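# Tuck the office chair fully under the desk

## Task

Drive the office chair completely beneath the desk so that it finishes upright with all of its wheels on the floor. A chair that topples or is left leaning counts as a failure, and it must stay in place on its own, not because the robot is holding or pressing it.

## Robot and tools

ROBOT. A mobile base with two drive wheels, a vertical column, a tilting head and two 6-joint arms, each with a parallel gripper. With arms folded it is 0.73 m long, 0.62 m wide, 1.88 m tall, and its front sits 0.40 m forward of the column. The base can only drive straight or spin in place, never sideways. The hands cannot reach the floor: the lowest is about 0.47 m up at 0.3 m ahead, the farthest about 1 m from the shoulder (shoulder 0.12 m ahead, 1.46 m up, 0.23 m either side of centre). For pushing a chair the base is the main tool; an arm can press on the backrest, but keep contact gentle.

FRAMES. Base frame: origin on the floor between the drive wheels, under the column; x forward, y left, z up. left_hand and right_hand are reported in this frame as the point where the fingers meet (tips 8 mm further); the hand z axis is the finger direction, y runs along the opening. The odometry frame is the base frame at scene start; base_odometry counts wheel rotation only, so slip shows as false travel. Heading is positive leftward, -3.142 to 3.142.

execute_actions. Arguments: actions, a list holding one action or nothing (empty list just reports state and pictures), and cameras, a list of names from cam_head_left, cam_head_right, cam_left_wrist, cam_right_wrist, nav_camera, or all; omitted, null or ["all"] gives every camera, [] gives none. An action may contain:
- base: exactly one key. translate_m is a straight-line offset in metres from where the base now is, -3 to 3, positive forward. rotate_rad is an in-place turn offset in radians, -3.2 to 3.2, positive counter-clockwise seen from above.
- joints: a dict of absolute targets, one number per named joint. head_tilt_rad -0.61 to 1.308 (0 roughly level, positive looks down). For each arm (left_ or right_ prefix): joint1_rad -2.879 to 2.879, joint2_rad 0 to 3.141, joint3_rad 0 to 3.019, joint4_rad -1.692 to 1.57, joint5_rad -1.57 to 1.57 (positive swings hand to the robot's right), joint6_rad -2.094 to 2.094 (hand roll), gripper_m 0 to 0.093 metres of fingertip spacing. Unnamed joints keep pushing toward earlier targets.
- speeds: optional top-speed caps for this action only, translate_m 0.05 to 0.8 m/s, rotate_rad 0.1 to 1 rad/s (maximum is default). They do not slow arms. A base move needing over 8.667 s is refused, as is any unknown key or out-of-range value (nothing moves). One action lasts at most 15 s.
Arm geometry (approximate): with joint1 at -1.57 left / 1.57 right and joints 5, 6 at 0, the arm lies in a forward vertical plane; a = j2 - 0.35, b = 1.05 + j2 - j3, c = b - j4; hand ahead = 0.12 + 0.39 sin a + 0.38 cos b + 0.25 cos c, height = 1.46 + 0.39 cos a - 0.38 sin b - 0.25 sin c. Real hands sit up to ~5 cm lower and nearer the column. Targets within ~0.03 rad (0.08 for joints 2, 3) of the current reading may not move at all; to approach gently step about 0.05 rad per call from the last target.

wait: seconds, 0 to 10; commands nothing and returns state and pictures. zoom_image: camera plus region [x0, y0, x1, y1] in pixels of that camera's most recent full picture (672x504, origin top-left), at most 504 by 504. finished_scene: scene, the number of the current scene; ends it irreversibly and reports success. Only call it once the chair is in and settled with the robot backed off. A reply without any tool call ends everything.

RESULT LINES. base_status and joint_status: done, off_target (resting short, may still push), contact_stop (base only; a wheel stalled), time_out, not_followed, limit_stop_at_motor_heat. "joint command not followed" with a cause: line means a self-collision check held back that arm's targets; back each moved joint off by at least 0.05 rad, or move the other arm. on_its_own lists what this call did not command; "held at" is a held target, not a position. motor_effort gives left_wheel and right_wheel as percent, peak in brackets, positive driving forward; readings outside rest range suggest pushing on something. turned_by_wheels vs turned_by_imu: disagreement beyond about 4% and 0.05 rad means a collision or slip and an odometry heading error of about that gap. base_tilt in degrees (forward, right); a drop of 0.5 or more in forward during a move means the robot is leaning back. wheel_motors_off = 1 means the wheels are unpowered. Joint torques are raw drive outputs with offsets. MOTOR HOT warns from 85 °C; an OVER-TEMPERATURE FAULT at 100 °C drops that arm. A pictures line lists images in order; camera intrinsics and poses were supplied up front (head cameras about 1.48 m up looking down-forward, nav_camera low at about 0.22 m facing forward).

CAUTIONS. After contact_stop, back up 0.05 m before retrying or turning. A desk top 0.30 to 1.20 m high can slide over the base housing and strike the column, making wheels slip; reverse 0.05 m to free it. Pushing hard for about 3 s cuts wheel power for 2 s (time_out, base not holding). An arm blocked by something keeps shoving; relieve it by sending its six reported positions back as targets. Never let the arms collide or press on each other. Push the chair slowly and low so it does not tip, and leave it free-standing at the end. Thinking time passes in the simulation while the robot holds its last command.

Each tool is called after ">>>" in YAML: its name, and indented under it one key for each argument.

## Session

>>> execute_actions:
  actions:
    - {"joints":{"head_tilt_rad":0.65}}

Scene clock: 0.70 s.
Joint torques (N m, as the arm reports them, + toward a larger angle): left_arm=[ 0.6  -5.16 -1.01 -1.31  0.03  0.1 ] | right_arm=[-1.44 -8.4  -1.05 -1.13  0.03  0.08]
base_odometry: x=+0.000 y=+0.000 heading=+0.000 (m, m, rad; odometry frame)
turned_by_wheels: +0.000 (rad since the last result)
turned_by_imu: +0.000 (rad since the last result)
base_tilt: forward=+0.4 right=-0.1 (deg)
base_status: not commanded
joint_positions: head_tilt_rad=+0.667 left_joint1_rad=-1.571 left_joint2_rad=+0.904 left_joint3_rad=+0.388 left_joint4_rad=-0.940 left_joint5_rad=+0.040 left_joint6_rad=+0.050 left_gripper_m=+0.095 right_joint1_rad=+1.593 right_joint2_rad=+0.864 right_joint3_rad=+0.397 right_joint4_rad=-0.999 right_joint5_rad=-0.007 right_joint6_rad=+0.062 right_gripper_m=+0.094
joint_status: all done
wheel_motors_off: 0
motor_effort: left_wheel=+1(1) right_wheel=+3(5) (%)
left_hand: x=+0.1332 y=+0.2176 z=+1.2544 quat_wxyz=(+0.449, -0.013, -0.893, +0.029) (m; base frame)
right_hand: x=+0.1373 y=-0.2200 z=+1.2647 quat_wxyz=(+0.454, -0.020, -0.891, +0.005) (m; base frame)
pictures: cam_head_left, cam_head_right, cam_left_wrist, cam_right_wrist, nav_camera
camera_calibration (this result's frames):
cam_head_left: T_world_to_cam=[[-0.0859675, -0.99434, 0.0624349, -0.058251], [-0.699588, 0.0156283, -0.714375, 1.13264], [0.709356, -0.105092, -0.696972, 0.970386], [0, 0, 0, 1]] pos_world=[0.0990253, 0.026357, 1.4891]
cam_head_right: T_world_to_cam=[[-0.102285, -0.992819, 0.0620409, -0.116355], [-0.703475, 0.0280976, -0.710165, 1.13199], [0.703322, -0.116284, -0.701297, 0.97263], [0, 0, 0, 1]] pos_world=[0.100352, -0.0342242, 1.49322]
cam_left_wrist: T_world_to_cam=[[-0.00196551, -0.998131, 0.0610725, 0.1403], [-0.0282496, 0.0611037, 0.997732, -1.25347], [-0.999599, 0.000235775, -0.0283169, 0.287117], [0, 0, 0, 1]] pos_world=[0.251867, 0.216562, 1.25018]
cam_right_wrist: T_world_to_cam=[[-0.0116921, -0.99954, 0.0279944, -0.258442], [0.0026282, 0.0279655, 0.999605, -1.25542], [-0.999928, 0.0117611, 0.00230002, 0.260785], [0, 0, 0, 1]] pos_world=[0.261044, -0.226282, 1.26156]
Images, in order (width x height): cam_head_left 672x504, cam_head_right 672x504, cam_left_wrist 672x504, cam_right_wrist 672x504, nav_camera 672x504.

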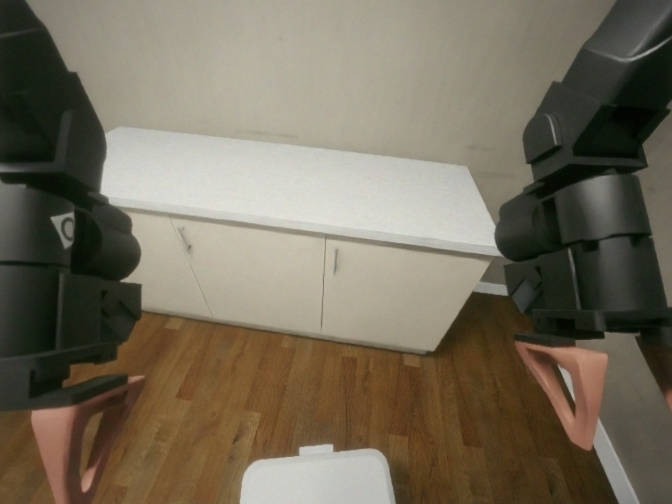

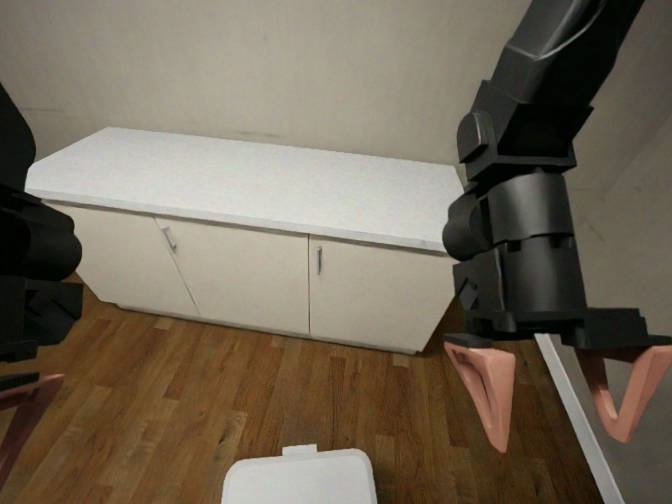

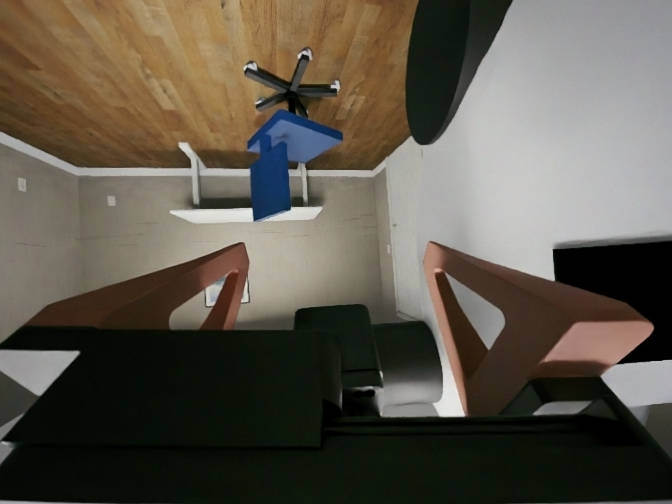

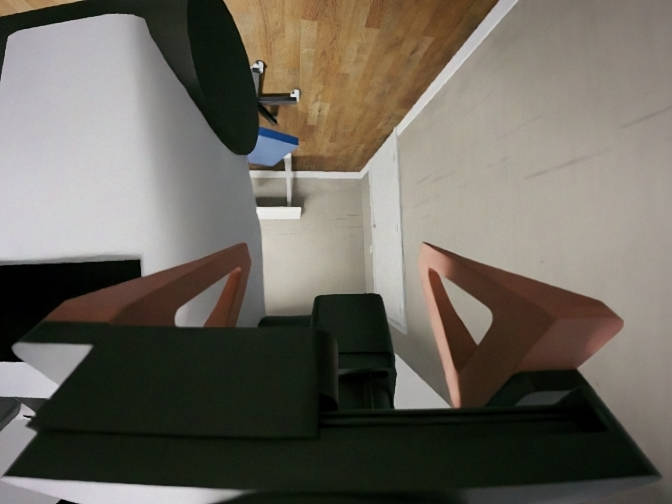

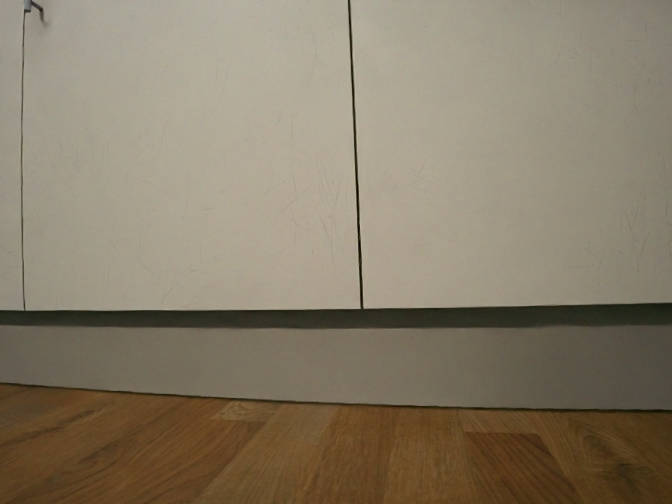

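>>> execute_actions:
  actions:
    - {"base":{"rotate_rad":2.75}}
  cameras: ["cam_head_left","nav_camera"]

Scene clock: 7.50 s.
Joint torques (N m, as the arm reports them, + toward a larger angle): left_arm=[ 0.25 -5.06 -1.04 -1.34  0.03  0.12] | right_arm=[-1.48 -8.61 -1.03 -1.11  0.02  0.08]
base_odometry: x=+0.000 y=+0.000 heading=+2.749 (m, m, rad; odometry frame)
turned_by_wheels: +2.749 (rad since the last result)
turned_by_imu: +2.727 (rad since the last result)
base_tilt: forward=+0.4 right=+0.0 (deg)
base_status: done
joint_positions: head_tilt_rad=+0.667 left_joint1_rad=-1.571 left_joint2_rad=+0.904 left_joint3_rad=+0.388 left_joint4_rad=-0.940 left_joint5_rad=+0.040 left_joint6_rad=+0.050 left_gripper_m=+0.095 right_joint1_rad=+1.593 right_joint2_rad=+0.864 right_joint3_rad=+0.397 right_joint4_rad=-0.999 right_joint5_rad=-0.007 right_joint6_rad=+0.062 right_gripper_m=+0.094
joint_status: not commanded
wheel_motors_off: 0
motor_effort: left_wheel=-4(25) right_wheel=+2(46) (%)
left_hand: x=+0.1332 y=+0.2176 z=+1.2544 quat_wxyz=(+0.449, -0.013, -0.893, +0.029) (m; base frame)
right_hand: x=+0.1373 y=-0.2200 z=+1.2647 quat_wxyz=(+0.454, -0.020, -0.891, +0.005) (m; base frame)
pictures: cam_head_left, nav_camera
camera_calibration (this result's frames):
cam_head_left: T_world_to_cam=[[-0.0859756, -0.99434, 0.0624237, -0.0582334], [-0.699495, 0.0156283, -0.714466, 1.13278], [0.709446, -0.105092, -0.69688, 0.97024], [0, 0, 0, 1]] pos_world=[0.0990319, 0.026357, 1.48911]
Images, in order (width x height): cam_head_left 672x504, nav_camera 672x504.

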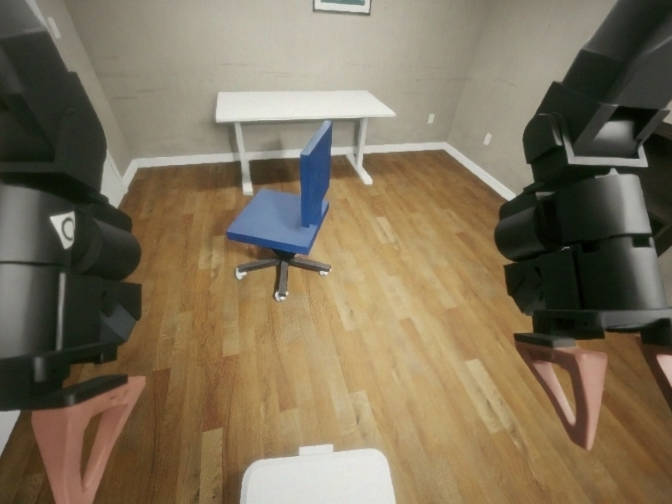

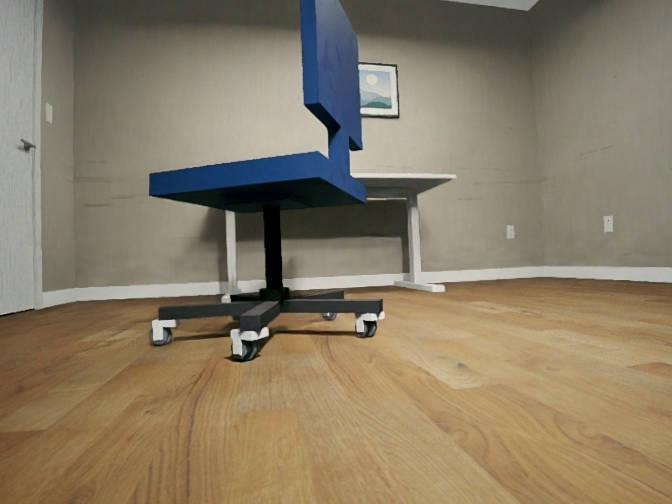

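>>> execute_actions:
  actions:
    - {"base":{"translate_m":0.6},"speeds":{"translate_m":0.25},"joints":{"left_joint1_rad":-1.1,"left_joint2_rad":2.55,"left_joint3_rad":2.2,"left_joint4_rad":0.8,"left_gripper_m":0,"right_joint1_rad":1.62,"right_joint2_rad":2.55,"right_joint3_rad":2.2,"right_joint4_rad":0.8,"right_gripper_m":0}}
  cameras: []

>>> execute_actions:
  actions:
    - {"base":{"rotate_rad":0.8},"speeds":{"rotate_rad":0.3}}
  cameras: ["cam_head_left"]

Scene clock: 20.50 s.
Joint torques (N m, as the arm reports them, + toward a larger angle): left_arm=[  9.11 -13.41   3.46   1.88  -0.26   0.08] | right_arm=[ -0.17 -20.79   4.05   2.63   0.01   0.06]
base_odometry: x=-0.554 y=+0.229 heading=+2.750 (m, m, rad; odometry frame)
turned_by_wheels: +0.000 (rad since the last result)
turned_by_imu: -0.003 (rad since the last result)
base_tilt: forward=+0.3 right=+0.0 (deg)
base_status: done
joint_positions: head_tilt_rad=+0.666 left_joint1_rad=-1.093 left_joint2_rad=+2.549 left_joint3_rad=+2.190 left_joint4_rad=+0.779 left_joint5_rad=+0.040 left_joint6_rad=+0.050 left_gripper_m=+0.001 right_joint1_rad=+1.611 right_joint2_rad=+2.556 right_joint3_rad=+2.189 right_joint4_rad=+0.783 right_joint5_rad=-0.007 right_joint6_rad=+0.062 right_gripper_m=+0.000
joint_status: all done
wheel_motors_off: 0
motor_effort: left_wheel=+0(41) right_wheel=-1(59) (%)
left_hand: x=+0.6444 y=+0.6582 z=+0.7979 quat_wxyz=(-0.436, -0.018, -0.870, -0.230) (m; base frame)
right_hand: x=+0.6905 y=-0.1854 z=+0.7050 quat_wxyz=(-0.452, -0.025, -0.891, -0.038) (m; base frame)
pictures: none
No camera images: the call's "cameras" was empty. Leave "cameras" out to get every camera's image.

Scene clock: 24.03 s.
Joint torques (N m, as the arm reports them, + toward a larger angle): left_arm=[  8.94 -14.09   3.51   2.    -0.32   0.05] | right_arm=[ -1.1  -21.07   4.4    2.53  -0.05   0.03]
base_odometry: x=-0.555 y=+0.229 heading=-2.734 (m, m, rad; odometry frame)
turned_by_wheels: +0.800 (rad since the last result)
turned_by_imu: +0.788 (rad since the last result)
base_tilt: forward=+0.5 right=+0.0 (deg)
base_status: done
joint_positions: head_tilt_rad=+0.666 left_joint1_rad=-1.096 left_joint2_rad=+2.549 left_joint3_rad=+2.190 left_joint4_rad=+0.779 left_joint5_rad=+0.040 left_joint6_rad=+0.050 left_gripper_m=+0.001 right_joint1_rad=+1.624 right_joint2_rad=+2.560 right_joint3_rad=+2.186 right_joint4_rad=+0.784 right_joint5_rad=-0.006 right_joint6_rad=+0.066 right_gripper_m=+0.000
joint_status: not commanded
wheel_motors_off: 0
motor_effort: left_wheel=-4(46) right_wheel=+3(48) (%)
left_hand: x=+0.6445 y=+0.6553 z=+0.7962 quat_wxyz=(-0.436, -0.018, -0.870, -0.228) (m; base frame)
right_hand: x=+0.6853 y=-0.1739 z=+0.7023 quat_wxyz=(-0.449, -0.027, -0.892, -0.044) (m; base frame)
pictures: cam_head_left
camera_calibration (this result's frames):
cam_head_left: T_world_to_cam=[[-0.0860202, -0.99434, 0.0623623, -0.0581365], [-0.698985, 0.0156283, -0.714966, 1.13352], [0.709944, -0.105092, -0.696373, 0.969434], [0, 0, 0, 1]] pos_world=[0.0990683, 0.026357, 1.48914]
Images, in order (width x height): cam_head_left 672x504.

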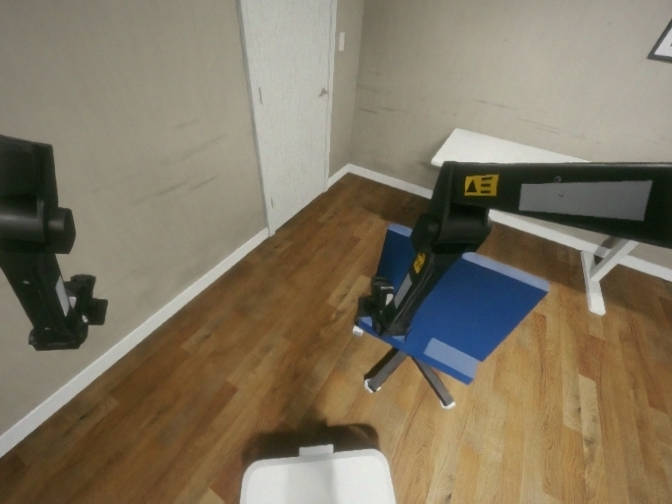

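>>> execute_actions:
  actions:
    - {"base":{"rotate_rad":1.08},"joints":{"left_joint1_rad":-1.62,"left_joint2_rad":2.75,"left_joint3_rad":2.0,"right_joint2_rad":2.75,"right_joint3_rad":2.0}}
  cameras: []

>>> execute_actions:
  actions:
    - {"base":{"translate_m":0.48}}
  cameras: []

>>> execute_actions:
  actions:
    - {"base":{"rotate_rad":-2.13}}
  cameras: ["cam_head_left","nav_camera"]

Scene clock: 37.47 s.
Joint torques (N m, as the arm reports them, + toward a larger angle): left_arm=[-1.   -8.62 -0.3   1.16  0.15  0.1 ] | right_arm=[  0.42 -11.72  -1.72   1.84  -0.04   0.03]
base_odometry: x=-0.555 y=+0.229 heading=-1.655 (m, m, rad; odometry frame)
turned_by_wheels: +1.079 (rad since the last result)
turned_by_imu: +1.069 (rad since the last result)
base_tilt: forward=+0.4 right=-0.1 (deg)
base_status: done
joint_positions: head_tilt_rad=+0.666 left_joint1_rad=-1.609 left_joint2_rad=+2.761 left_joint3_rad=+1.995 left_joint4_rad=+0.794 left_joint5_rad=+0.040 left_joint6_rad=+0.050 left_gripper_m=+0.001 right_joint1_rad=+1.617 right_joint2_rad=+2.735 right_joint3_rad=+2.009 right_joint4_rad=+0.794 right_joint5_rad=-0.006 right_joint6_rad=+0.066 right_gripper_m=+0.000
joint_status: all done
wheel_motors_off: 0
motor_effort: left_wheel=-2(30) right_wheel=+2(38) (%)
left_hand: x=+0.4162 y=+0.1822 z=+0.5894 quat_wxyz=(-0.273, -0.034, -0.961, +0.031) (m; base frame)
right_hand: x=+0.4471 y=-0.1815 z=+0.5981 quat_wxyz=(-0.291, -0.026, -0.956, -0.035) (m; base frame)
pictures: none
No camera images: the call's "cameras" was empty. Leave "cameras" out to get every camera's image.

Scene clock: 39.93 s.
Joint torques (N m, as the arm reports them, + toward a larger angle): left_arm=[-1.19 -8.1  -0.84  1.2   0.1   0.12] | right_arm=[ -0.69 -12.58  -1.23   1.81  -0.04   0.04]
base_odometry: x=-0.595 y=-0.249 heading=-1.655 (m, m, rad; odometry frame)
turned_by_wheels: +0.000 (rad since the last result)
turned_by_imu: -0.001 (rad since the last result)
base_tilt: forward=+0.4 right=+0.0 (deg)
base_status: done
joint_positions: head_tilt_rad=+0.666 left_joint1_rad=-1.610 left_joint2_rad=+2.740 left_joint3_rad=+2.005 left_joint4_rad=+0.794 left_joint5_rad=+0.040 left_joint6_rad=+0.050 left_gripper_m=+0.001 right_joint1_rad=+1.617 right_joint2_rad=+2.746 right_joint3_rad=+2.001 right_joint4_rad=+0.794 right_joint5_rad=-0.006 right_joint6_rad=+0.066 right_gripper_m=+0.000
joint_status: not commanded
wheel_motors_off: 0
motor_effort: left_wheel=+0(47) right_wheel=-1(58) (%)
left_hand: x=+0.4397 y=+0.1813 z=+0.5961 quat_wxyz=(-0.288, -0.034, -0.957, +0.031) (m; base frame)
right_hand: x=+0.4323 y=-0.1816 z=+0.5939 quat_wxyz=(-0.281, -0.026, -0.959, -0.035) (m; base frame)
pictures: none
No camera images: the call's "cameras" was empty. Leave "cameras" out to get every camera's image.

Scene clock: 43.43 s.
Joint torques (N m, as the arm reports them, + toward a larger angle): left_arm=[-1.02 -8.17 -0.71  1.22  0.08  0.1 ] | right_arm=[ -0.52 -12.38  -1.24   1.77  -0.05   0.02]
base_odometry: x=-0.595 y=-0.249 heading=+2.499 (m, m, rad; odometry frame)
turned_by_wheels: -2.129 (rad since the last result)
turned_by_imu: -2.115 (rad since the last result)
base_tilt: forward=+0.5 right=-0.1 (deg)
base_status: done
joint_positions: head_tilt_rad=+0.666 left_joint1_rad=-1.619 left_joint2_rad=+2.743 left_joint3_rad=+2.005 left_joint4_rad=+0.794 left_joint5_rad=+0.040 left_joint6_rad=+0.050 left_gripper_m=+0.001 right_joint1_rad=+1.618 right_joint2_rad=+2.746 right_joint3_rad=+2.001 right_joint4_rad=+0.794 right_joint5_rad=-0.006 right_joint6_rad=+0.066 right_gripper_m=+0.000
joint_status: not commanded
wheel_motors_off: 0
motor_effort: left_wheel=+2(33) right_wheel=-3(47) (%)
left_hand: x=+0.4371 y=+0.1732 z=+0.5956 quat_wxyz=(-0.286, -0.035, -0.957, +0.035) (m; base frame)
right_hand: x=+0.4322 y=-0.1806 z=+0.5939 quat_wxyz=(-0.281, -0.025, -0.959, -0.035) (m; base frame)
pictures: cam_head_left, nav_camera
camera_calibration (this result's frames):
cam_head_left: T_world_to_cam=[[-0.0860472, -0.99434, 0.0623251, -0.0580779], [-0.698675, 0.0156283, -0.715268, 1.13397], [0.710246, -0.105092, -0.696065, 0.968945], [0, 0, 0, 1]] pos_world=[0.0990903, 0.026357, 1.48916]
Images, in order (width x height): cam_head_left 672x504, nav_camera 672x504.

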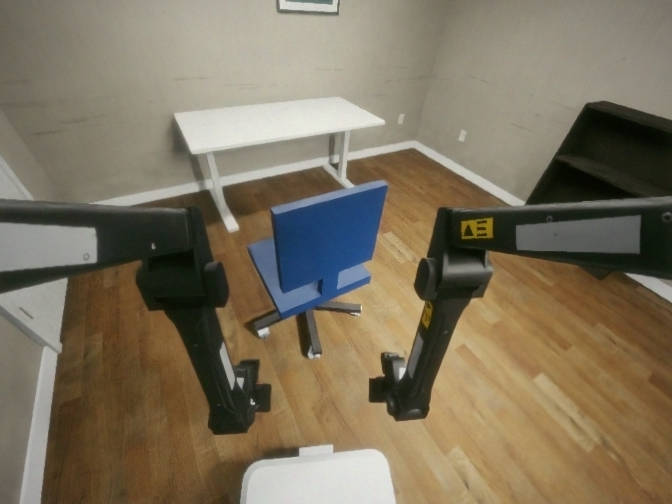

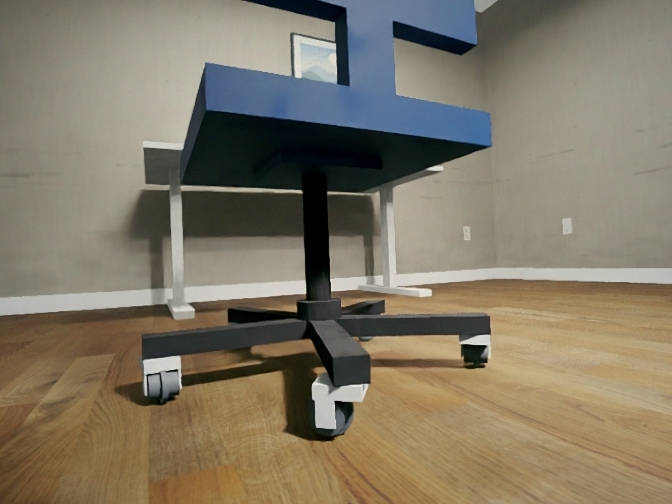

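>>> execute_actions:
  actions:
    - {"base":{"translate_m":0.55},"speeds":{"translate_m":0.12},"joints":{"left_joint1_rad":-1.72,"left_joint2_rad":2.5,"left_joint3_rad":2.2,"right_joint1_rad":1.69,"right_joint2_rad":2.6,"right_joint3_rad":2.2}}
  cameras: ["cam_head_left","nav_camera"]

Scene clock: 52.67 s.
Joint torques (N m, as the arm reports them, + toward a larger angle): left_arm=[ -2.5  -15.57   4.44   1.96   0.2    0.12] | right_arm=[  0.13 -19.54   3.5    2.09   0.03   0.01]
base_odometry: x=-1.035 y=+0.081 heading=+2.499 (m, m, rad; odometry frame)
turned_by_wheels: +0.000 (rad since the last result)
turned_by_imu: -0.004 (rad since the last result)
base_tilt: forward=+0.4 right=+0.0 (deg)
base_status: done
joint_positions: head_tilt_rad=+0.666 left_joint1_rad=-1.719 left_joint2_rad=+2.517 left_joint3_rad=+2.176 left_joint4_rad=+0.781 left_joint5_rad=+0.038 left_joint6_rad=+0.049 left_gripper_m=+0.001 right_joint1_rad=+1.701 right_joint2_rad=+2.607 right_joint3_rad=+2.190 right_joint4_rad=+0.795 right_joint5_rad=-0.009 right_joint6_rad=+0.066 right_gripper_m=+0.000
joint_status: all done
wheel_motors_off: 0
motor_effort: left_wheel=-1(58) right_wheel=+0(45) (%)
left_hand: x=+0.7065 y=+0.0774 z=+0.7327 quat_wxyz=(-0.464, -0.033, -0.882, +0.080) (m; base frame)
right_hand: x=+0.6498 y=-0.0988 z=+0.6861 quat_wxyz=(-0.432, -0.023, -0.898, -0.084) (m; base frame)
pictures: cam_head_left, nav_camera
camera_calibration (this result's frames):
cam_head_left: T_world_to_cam=[[-0.0860472, -0.99434, 0.0623251, -0.0580779], [-0.698675, 0.0156283, -0.715268, 1.13397], [0.710246, -0.105092, -0.696065, 0.968945], [0, 0, 0, 1]] pos_world=[0.0990903, 0.026357, 1.48916]
Images, in order (width x height): cam_head_left 672x504, nav_camera 672x504.

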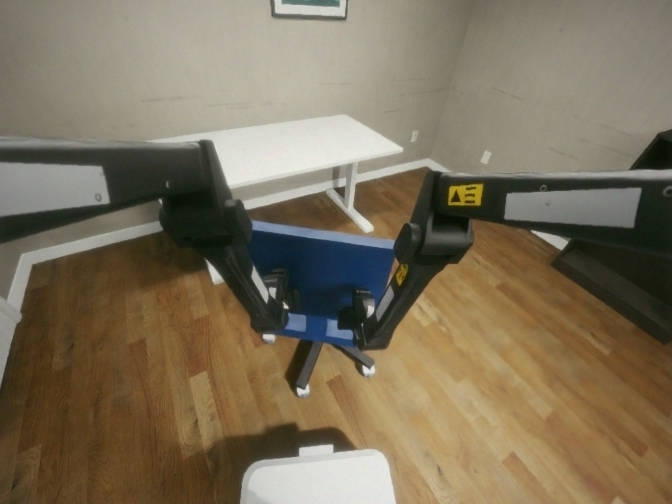

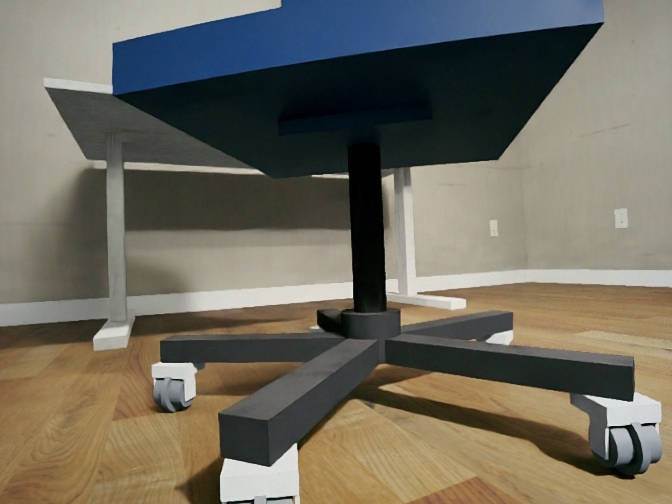

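>>> execute_actions:
  actions:
    - {"base":{"translate_m":0.5},"speeds":{"translate_m":0.13},"joints":{"left_joint2_rad":2.62,"right_joint1_rad":1.64,"right_joint2_rad":2.48}}
  cameras: ["cam_head_left","nav_camera"]

Scene clock: 62.80 s.
Joint torques (N m, as the arm reports them, + toward a larger angle): left_arm=[ -2.48 -12.46   2.58   1.93   0.01   0.13] | right_arm=[  0.08 -25.07   6.73   2.82   0.04   0.01]
base_odometry: x=-1.435 y=+0.380 heading=+2.498 (m, m, rad; odometry frame)
turned_by_wheels: +0.000 (rad since the last result)
turned_by_imu: -0.004 (rad since the last result)
base_tilt: forward=+0.5 right=-0.1 (deg)
base_status: done
joint_positions: head_tilt_rad=+0.666 left_joint1_rad=-1.720 left_joint2_rad=+2.621 left_joint3_rad=+2.192 left_joint4_rad=+0.781 left_joint5_rad=+0.043 left_joint6_rad=+0.049 left_gripper_m=+0.001 right_joint1_rad=+1.635 right_joint2_rad=+2.524 right_joint3_rad=+2.161 right_joint4_rad=+0.778 right_joint5_rad=-0.008 right_joint6_rad=+0.066 right_gripper_m=+0.000
joint_status: all done
wheel_motors_off: 0
motor_effort: left_wheel=-1(36) right_wheel=+0(38) (%)
left_hand: x=+0.6362 y=+0.0739 z=+0.6798 quat_wxyz=(-0.425, -0.037, -0.901, +0.083) (m; base frame)
right_hand: x=+0.6980 y=-0.1633 z=+0.7157 quat_wxyz=(-0.450, -0.026, -0.891, -0.050) (m; base frame)
pictures: cam_head_left, nav_camera
camera_calibration (this result's frames):
cam_head_left: T_world_to_cam=[[-0.0860472, -0.99434, 0.0623251, -0.0580779], [-0.698675, 0.0156283, -0.715268, 1.13397], [0.710246, -0.105092, -0.696065, 0.968945], [0, 0, 0, 1]] pos_world=[0.0990903, 0.026357, 1.48916]
Images, in order (width x height): cam_head_left 672x504, nav_camera 672x504.

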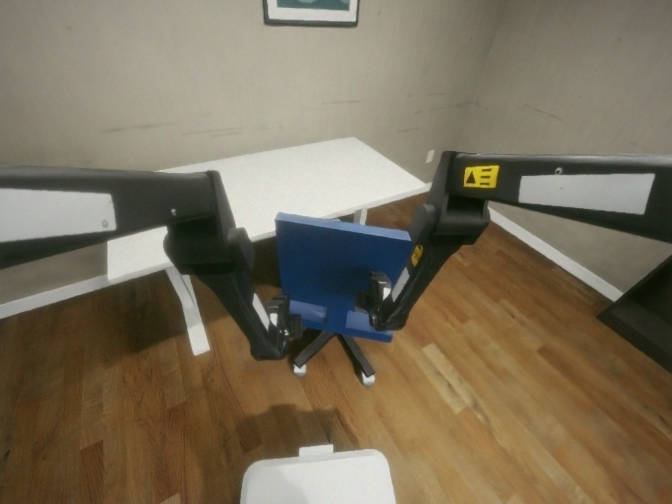

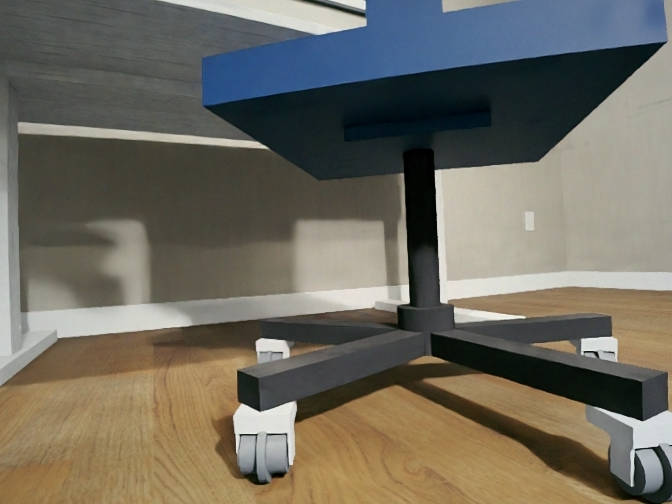

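>>> execute_actions:
  actions:
    - {"base":{"rotate_rad":-1.47},"joints":{"left_joint1_rad":-1.62,"left_joint2_rad":2.75,"left_joint3_rad":2.0,"right_joint2_rad":2.75,"right_joint3_rad":2.0}}
  cameras: []

>>> execute_actions:
  actions:
    - {"base":{"translate_m":0.8}}
  cameras: []

>>> execute_actions:
  actions:
    - {"base":{"rotate_rad":2.07}}
  cameras: ["cam_head_left","nav_camera"]

Scene clock: 72.90 s.
Joint torques (N m, as the arm reports them, + toward a larger angle): left_arm=[-0.65 -7.67 -0.86  1.38  0.05  0.12] | right_arm=[  0.2  -11.77  -1.36   1.74   0.05   0.02]
base_odometry: x=-1.435 y=+0.380 heading=+1.029 (m, m, rad; odometry frame)
turned_by_wheels: -1.469 (rad since the last result)
turned_by_imu: -1.459 (rad since the last result)
base_tilt: forward=+0.6 right=-0.1 (deg)
base_status: done
joint_positions: head_tilt_rad=+0.666 left_joint1_rad=-1.622 left_joint2_rad=+2.740 left_joint3_rad=+2.007 left_joint4_rad=+0.790 left_joint5_rad=+0.040 left_joint6_rad=+0.049 left_gripper_m=+0.001 right_joint1_rad=+1.639 right_joint2_rad=+2.738 right_joint3_rad=+2.006 right_joint4_rad=+0.795 right_joint5_rad=-0.008 right_joint6_rad=+0.066 right_gripper_m=+0.000
joint_status: all done
wheel_motors_off: 0
motor_effort: left_wheel=+3(43) right_wheel=-3(53) (%)
left_hand: x=+0.4397 y=+0.1706 z=+0.5962 quat_wxyz=(-0.287, -0.035, -0.957, +0.037) (m; base frame)
right_hand: x=+0.4417 y=-0.1610 z=+0.5979 quat_wxyz=(-0.287, -0.023, -0.956, -0.047) (m; base frame)
pictures: none
No camera images: the call's "cameras" was empty. Leave "cameras" out to get every camera's image.

Scene clock: 75.73 s.
Joint torques (N m, as the arm reports them, + toward a larger angle): left_arm=[-0.51 -7.83 -0.74  1.38  0.04  0.14] | right_arm=[ -0.29 -12.8   -1.16   1.75   0.05   0.03]
base_odometry: x=-1.022 y=+1.066 heading=+1.029 (m, m, rad; odometry frame)
turned_by_wheels: +0.000 (rad since the last result)
turned_by_imu: -0.002 (rad since the last result)
base_tilt: forward=+0.4 right=-0.1 (deg)
base_status: done
joint_positions: head_tilt_rad=+0.666 left_joint1_rad=-1.622 left_joint2_rad=+2.742 left_joint3_rad=+2.004 left_joint4_rad=+0.790 left_joint5_rad=+0.040 left_joint6_rad=+0.049 left_gripper_m=+0.001 right_joint1_rad=+1.639 right_joint2_rad=+2.746 right_joint3_rad=+2.002 right_joint4_rad=+0.795 right_joint5_rad=-0.008 right_joint6_rad=+0.066 right_gripper_m=+0.000
joint_status: not commanded
wheel_motors_off: 0
motor_effort: left_wheel=-1(59) right_wheel=+0(49) (%)
left_hand: x=+0.4368 y=+0.1706 z=+0.5955 quat_wxyz=(-0.285, -0.035, -0.957, +0.037) (m; base frame)
right_hand: x=+0.4327 y=-0.1612 z=+0.5953 quat_wxyz=(-0.282, -0.023, -0.958, -0.046) (m; base frame)
pictures: none
No camera images: the call's "cameras" was empty. Leave "cameras" out to get every camera's image.

Scene clock: 79.17 s.
Joint torques (N m, as the arm reports them, + toward a larger angle): left_arm=[-0.86 -7.69 -0.8   1.34  0.05  0.14] | right_arm=[ -0.2  -12.6   -1.17   1.77   0.06   0.03]
base_odometry: x=-1.022 y=+1.066 heading=+3.098 (m, m, rad; odometry frame)
turned_by_wheels: +2.069 (rad since the last result)
turned_by_imu: +2.053 (rad since the last result)
base_tilt: forward=+0.4 right=+0.1 (deg)
base_status: done
joint_positions: head_tilt_rad=+0.666 left_joint1_rad=-1.617 left_joint2_rad=+2.742 left_joint3_rad=+2.004 left_joint4_rad=+0.790 left_joint5_rad=+0.040 left_joint6_rad=+0.049 left_gripper_m=+0.001 right_joint1_rad=+1.638 right_joint2_rad=+2.746 right_joint3_rad=+2.002 right_joint4_rad=+0.795 right_joint5_rad=-0.008 right_joint6_rad=+0.066 right_gripper_m=+0.000
joint_status: not commanded
wheel_motors_off: 0
motor_effort: left_wheel=-1(45) right_wheel=+3(35) (%)
left_hand: x=+0.4369 y=+0.1745 z=+0.5953 quat_wxyz=(-0.285, -0.035, -0.957, +0.035) (m; base frame)
right_hand: x=+0.4327 y=-0.1615 z=+0.5953 quat_wxyz=(-0.282, -0.023, -0.958, -0.046) (m; base frame)
pictures: cam_head_left, nav_camera
camera_calibration (this result's frames):
cam_head_left: T_world_to_cam=[[-0.0860525, -0.99434, 0.0623177, -0.0580663], [-0.698614, 0.0156283, -0.715328, 1.13406], [0.710305, -0.105092, -0.696005, 0.968849], [0, 0, 0, 1]] pos_world=[0.0990946, 0.026357, 1.48917]
Images, in order (width x height): cam_head_left 672x504, nav_camera 672x504.

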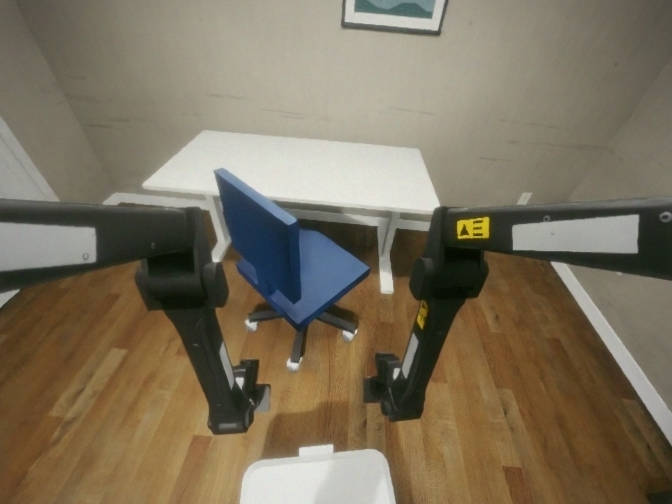

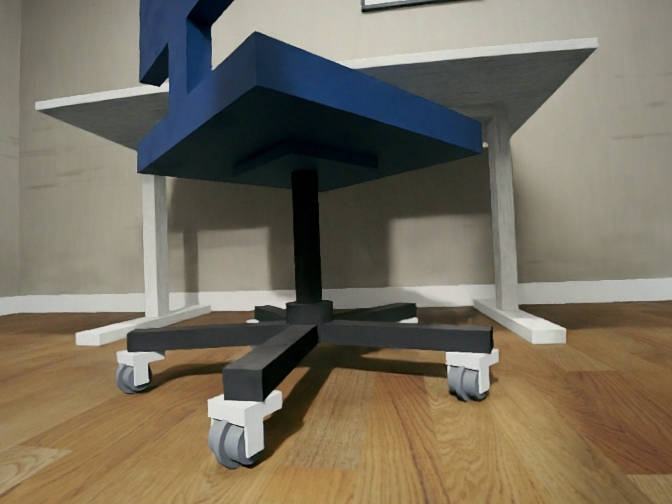

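>>> execute_actions:
  actions:
    - {"base":{"translate_m":0.12},"speeds":{"translate_m":0.1},"joints":{"left_joint1_rad":-1.64,"left_joint2_rad":2.52,"left_joint3_rad":2.2,"right_joint1_rad":1.4}}
  cameras: []

>>> execute_actions:
  actions:
    - {"base":{"rotate_rad":-0.4},"speeds":{"rotate_rad":0.25}}
  cameras: ["cam_head_left","nav_camera"]

Scene clock: 87.40 s.
Joint torques (N m, as the arm reports them, + toward a larger angle): left_arm=[ -1.22 -14.25   3.44   1.78   0.21   0.11] | right_arm=[ -5.6  -11.67  -1.03   1.8    0.15   0.02]
base_odometry: x=-1.142 y=+1.071 heading=+3.099 (m, m, rad; odometry frame)
turned_by_wheels: +0.001 (rad since the last result)
turned_by_imu: -0.001 (rad since the last result)
base_tilt: forward=+0.5 right=+0.0 (deg)
base_status: done
joint_positions: head_tilt_rad=+0.666 left_joint1_rad=-1.632 left_joint2_rad=+2.520 left_joint3_rad=+2.189 left_joint4_rad=+0.790 left_joint5_rad=+0.037 left_joint6_rad=+0.049 left_gripper_m=+0.001 right_joint1_rad=+1.410 right_joint2_rad=+2.747 right_joint3_rad=+2.001 right_joint4_rad=+0.795 right_joint5_rad=-0.007 right_joint6_rad=+0.066 right_gripper_m=+0.000
joint_status: all done
wheel_motors_off: 0
motor_effort: left_wheel=-1(41) right_wheel=+0(59) (%)
left_hand: x=+0.7171 y=+0.1601 z=+0.7283 quat_wxyz=(-0.472, -0.031, -0.880, +0.035) (m; base frame)
right_hand: x=+0.4262 y=-0.3718 z=+0.6030 quat_wxyz=(-0.284, -0.050, -0.955, +0.065) (m; base frame)
pictures: none
No camera images: the call's "cameras" was empty. Leave "cameras" out to get every camera's image.

Scene clock: 89.63 s.
Joint torques (N m, as the arm reports them, + toward a larger angle): left_arm=[ -0.53 -14.71   3.74   1.66   0.2    0.1 ] | right_arm=[ -5.29 -12.2   -1.13   1.79   0.16   0.04]
base_odometry: x=-1.142 y=+1.071 heading=+2.700 (m, m, rad; odometry frame)
turned_by_wheels: -0.399 (rad since the last result)
turned_by_imu: -0.395 (rad since the last result)
base_tilt: forward=+0.4 right=+0.0 (deg)
base_status: done
joint_positions: head_tilt_rad=+0.666 left_joint1_rad=-1.645 left_joint2_rad=+2.527 left_joint3_rad=+2.184 left_joint4_rad=+0.790 left_joint5_rad=+0.038 left_joint6_rad=+0.049 left_gripper_m=+0.001 right_joint1_rad=+1.404 right_joint2_rad=+2.747 right_joint3_rad=+2.001 right_joint4_rad=+0.795 right_joint5_rad=-0.007 right_joint6_rad=+0.066 right_gripper_m=+0.000
joint_status: not commanded
wheel_motors_off: 0
motor_effort: left_wheel=+1(40) right_wheel=-4(46) (%)
left_hand: x=+0.7091 y=+0.1472 z=+0.7237 quat_wxyz=(-0.467, -0.032, -0.883, +0.043) (m; base frame)
right_hand: x=+0.4257 y=-0.3777 z=+0.6039 quat_wxyz=(-0.284, -0.050, -0.955, +0.068) (m; base frame)
pictures: cam_head_left, nav_camera
camera_calibration (this result's frames):
cam_head_left: T_world_to_cam=[[-0.0860525, -0.99434, 0.0623177, -0.0580663], [-0.698614, 0.0156283, -0.715328, 1.13406], [0.710305, -0.105092, -0.696005, 0.968849], [0, 0, 0, 1]] pos_world=[0.0990946, 0.026357, 1.48917]
Images, in order (width x height): cam_head_left 672x504, nav_camera 672x504.

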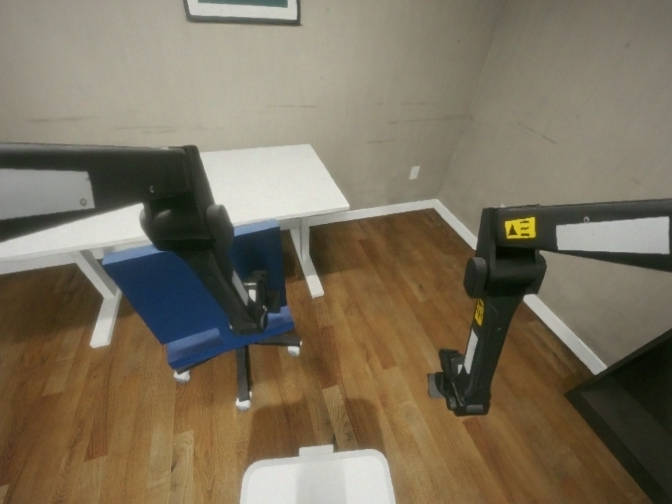

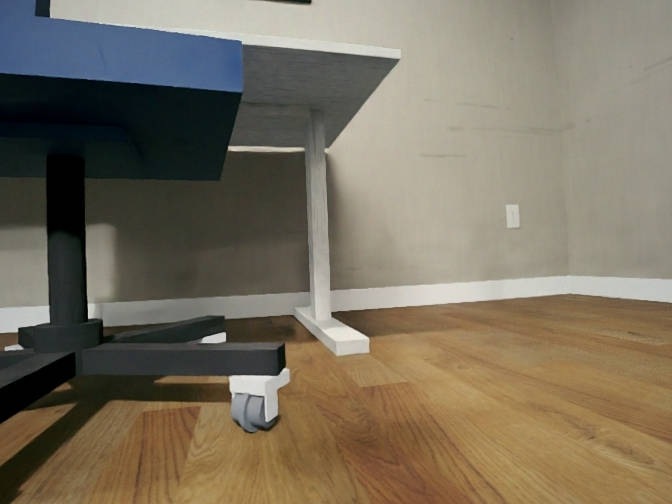

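>>> execute_actions:
  actions:
    - {"base":{"rotate_rad":0.4},"speeds":{"rotate_rad":0.4},"joints":{"left_joint2_rad":2.62,"right_joint1_rad":1.68,"right_joint2_rad":2.6,"right_joint3_rad":2.2}}
  cameras: []

>>> execute_actions:
  actions:
    - {"base":{"translate_m":0.45},"speeds":{"translate_m":0.1}}
  cameras: ["cam_head_left","nav_camera"]

Scene clock: 97.70 s.
Joint torques (N m, as the arm reports them, + toward a larger angle): left_arm=[ -1.45 -13.4    2.64   1.65   0.19   0.11] | right_arm=[  0.47 -19.79   3.18   2.05   0.01   0.01]
base_odometry: x=-1.142 y=+1.071 heading=+3.098 (m, m, rad; odometry frame)
turned_by_wheels: +0.399 (rad since the last result)
turned_by_imu: +0.393 (rad since the last result)
base_tilt: forward=+0.4 right=+0.0 (deg)
base_status: done
joint_positions: head_tilt_rad=+0.666 left_joint1_rad=-1.636 left_joint2_rad=+2.628 left_joint3_rad=+2.192 left_joint4_rad=+0.790 left_joint5_rad=+0.038 left_joint6_rad=+0.049 left_gripper_m=+0.001 right_joint1_rad=+1.683 right_joint2_rad=+2.607 right_joint3_rad=+2.193 right_joint4_rad=+0.796 right_joint5_rad=-0.008 right_joint6_rad=+0.066 right_gripper_m=+0.000
joint_status: all done
wheel_motors_off: 0
motor_effort: left_wheel=-1(27) right_wheel=+0(47) (%)
left_hand: x=+0.6361 y=+0.1549 z=+0.6693 quat_wxyz=(-0.425, -0.033, -0.904, +0.040) (m; base frame)
right_hand: x=+0.6531 y=-0.1164 z=+0.6853 quat_wxyz=(-0.435, -0.024, -0.897, -0.074) (m; base frame)
pictures: none
No camera images: the call's "cameras" was empty. Leave "cameras" out to get every camera's image.

Scene clock: 103.17 s.
Joint torques (N m, as the arm reports them, + toward a larger angle): left_arm=[ -0.9  -13.1    2.83   1.65   0.05   0.11] | right_arm=[  1.28 -21.76   4.74   2.57  -0.11   0.03]
base_odometry: x=-1.592 y=+1.090 heading=+3.099 (m, m, rad; odometry frame)
turned_by_wheels: +0.000 (rad since the last result)
turned_by_imu: -0.002 (rad since the last result)
base_tilt: forward=+0.4 right=-0.1 (deg)
base_status: done
joint_positions: head_tilt_rad=+0.666 left_joint1_rad=-1.639 left_joint2_rad=+2.624 left_joint3_rad=+2.191 left_joint4_rad=+0.790 left_joint5_rad=+0.042 left_joint6_rad=+0.049 left_gripper_m=+0.001 right_joint1_rad=+1.668 right_joint2_rad=+2.636 right_joint3_rad=+2.171 right_joint4_rad=+0.782 right_joint5_rad=-0.005 right_joint6_rad=+0.066 right_gripper_m=+0.000
joint_status: not commanded
wheel_motors_off: 0
motor_effort: left_wheel=-1(38) right_wheel=-1(39) (%)
left_hand: x=+0.6392 y=+0.1517 z=+0.6717 quat_wxyz=(-0.427, -0.034, -0.903, +0.042) (m; base frame)
right_hand: x=+0.6162 y=-0.1314 z=+0.6611 quat_wxyz=(-0.405, -0.024, -0.912, -0.064) (m; base frame)
pictures: cam_head_left, nav_camera
camera_calibration (this result's frames):
cam_head_left: T_world_to_cam=[[-0.0860525, -0.99434, 0.0623177, -0.0580663], [-0.698614, 0.0156283, -0.715328, 1.13406], [0.710305, -0.105092, -0.696005, 0.968849], [0, 0, 0, 1]] pos_world=[0.0990946, 0.026357, 1.48917]
Images, in order (width x height): cam_head_left 672x504, nav_camera 672x504.

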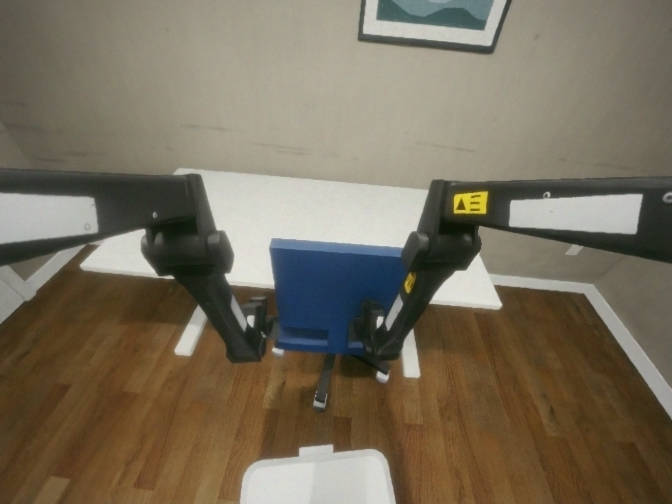

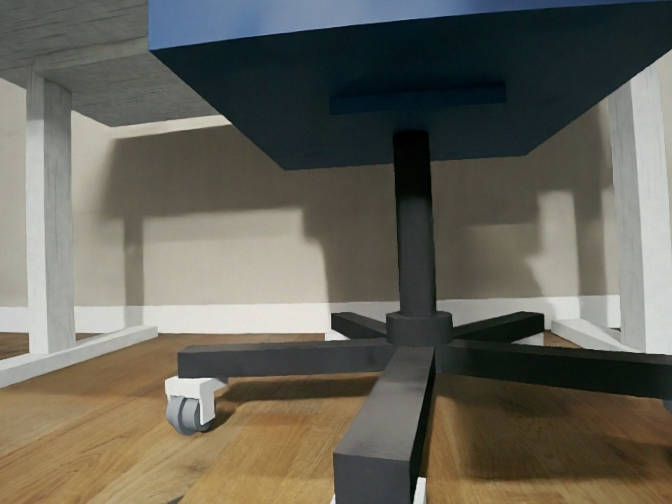

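>>> execute_actions:
  actions:
    - {"base":{"translate_m":0.15},"speeds":{"translate_m":0.06},"joints":{"left_joint2_rad":2.75,"left_joint3_rad":2.0}}
  cameras: []

>>> execute_actions:
  actions:
    - {"base":{"translate_m":-0.6},"joints":{"right_joint2_rad":2.75,"right_joint3_rad":2.0}}
  cameras: ["cam_head_left","nav_camera"]

Scene clock: 112.00 s.
Joint torques (N m, as the arm reports them, + toward a larger angle): left_arm=[-1.06 -7.68 -0.78  1.29  0.04  0.11] | right_arm=[ -0.15 -28.22   8.27   2.46  -0.06   0.03]
base_odometry: x=-1.742 y=+1.097 heading=+3.098 (m, m, rad; odometry frame)
turned_by_wheels: +0.000 (rad since the last result)
turned_by_imu: -0.003 (rad since the last result)
base_tilt: forward=+0.4 right=+0.1 (deg)
base_status: done
joint_positions: head_tilt_rad=+0.666 left_joint1_rad=-1.639 left_joint2_rad=+2.742 left_joint3_rad=+2.006 left_joint4_rad=+0.790 left_joint5_rad=+0.042 left_joint6_rad=+0.049 left_gripper_m=+0.001 right_joint1_rad=+1.695 right_joint2_rad=+2.738 right_joint3_rad=+2.114 right_joint4_rad=+0.780 right_joint5_rad=-0.007 right_joint6_rad=+0.066 right_gripper_m=+0.000
joint_status: all done
wheel_motors_off: 0
motor_effort: left_wheel=+3(36) right_wheel=+2(38) (%)
left_hand: x=+0.4369 y=+0.1542 z=+0.5965 quat_wxyz=(-0.285, -0.037, -0.957, +0.046) (m; base frame)
right_hand: x=+0.4986 y=-0.1063 z=+0.6097 quat_wxyz=(-0.330, -0.019, -0.941, -0.076) (m; base frame)
pictures: none
No camera images: the call's "cameras" was empty. Leave "cameras" out to get every camera's image.

Scene clock: 114.60 s.
Joint torques (N m, as the arm reports them, + toward a larger angle): left_arm=[-1.18 -8.7  -0.36  1.3   0.04  0.09] | right_arm=[ -0.04 -12.65  -0.78   1.89  -0.02   0.03]
base_odometry: x=-1.142 y=+1.071 heading=+3.098 (m, m, rad; odometry frame)
turned_by_wheels: +0.000 (rad since the last result)
turned_by_imu: -0.001 (rad since the last result)
base_tilt: forward=+0.4 right=+0.1 (deg)
base_status: done
joint_positions: head_tilt_rad=+0.666 left_joint1_rad=-1.639 left_joint2_rad=+2.756 left_joint3_rad=+1.997 left_joint4_rad=+0.790 left_joint5_rad=+0.042 left_joint6_rad=+0.049 left_gripper_m=+0.001 right_joint1_rad=+1.693 right_joint2_rad=+2.752 right_joint3_rad=+1.998 right_joint4_rad=+0.792 right_joint5_rad=-0.008 right_joint6_rad=+0.066 right_gripper_m=+0.000
joint_status: all done
wheel_motors_off: 0
motor_effort: left_wheel=-2(33) right_wheel=+0(36) (%)
left_hand: x=+0.4198 y=+0.1545 z=+0.5918 quat_wxyz=(-0.274, -0.037, -0.960, +0.046) (m; base frame)
right_hand: x=+0.4226 y=-0.1113 z=+0.5971 quat_wxyz=(-0.275, -0.016, -0.959, -0.072) (m; base frame)
pictures: cam_head_left, nav_camera
camera_calibration (this result's frames):
cam_head_left: T_world_to_cam=[[-0.0860525, -0.99434, 0.0623177, -0.0580663], [-0.698614, 0.0156283, -0.715328, 1.13406], [0.710305, -0.105092, -0.696004, 0.968849], [0, 0, 0, 1]] pos_world=[0.0990946, 0.026357, 1.48917]
Images, in order (width x height): cam_head_left 672x504, nav_camera 672x504.

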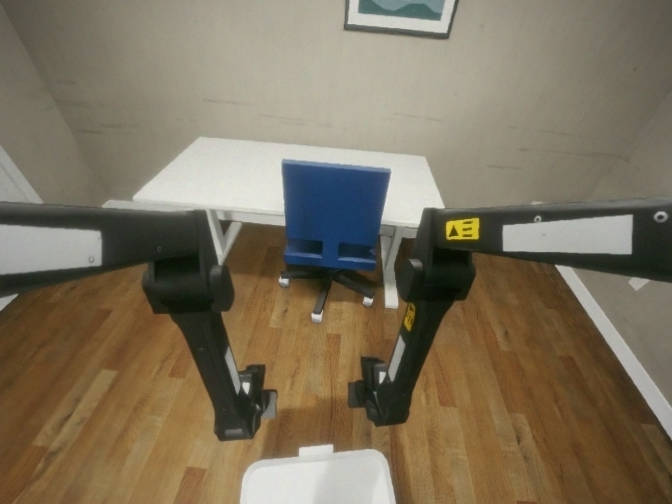

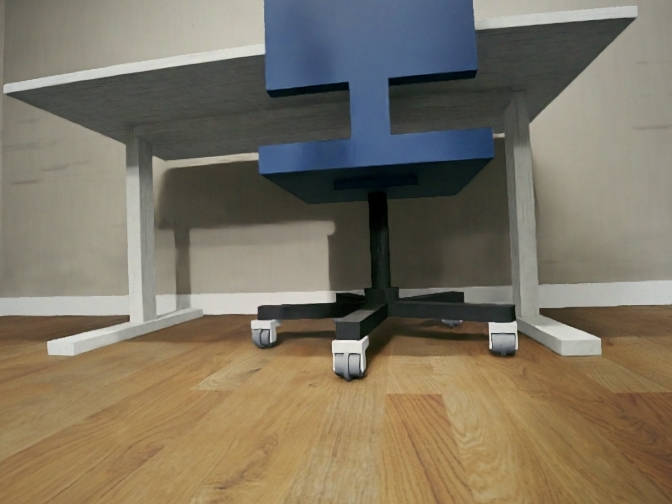

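>>> finished_scene:
  scene: 2

The scene is finished: the task was done.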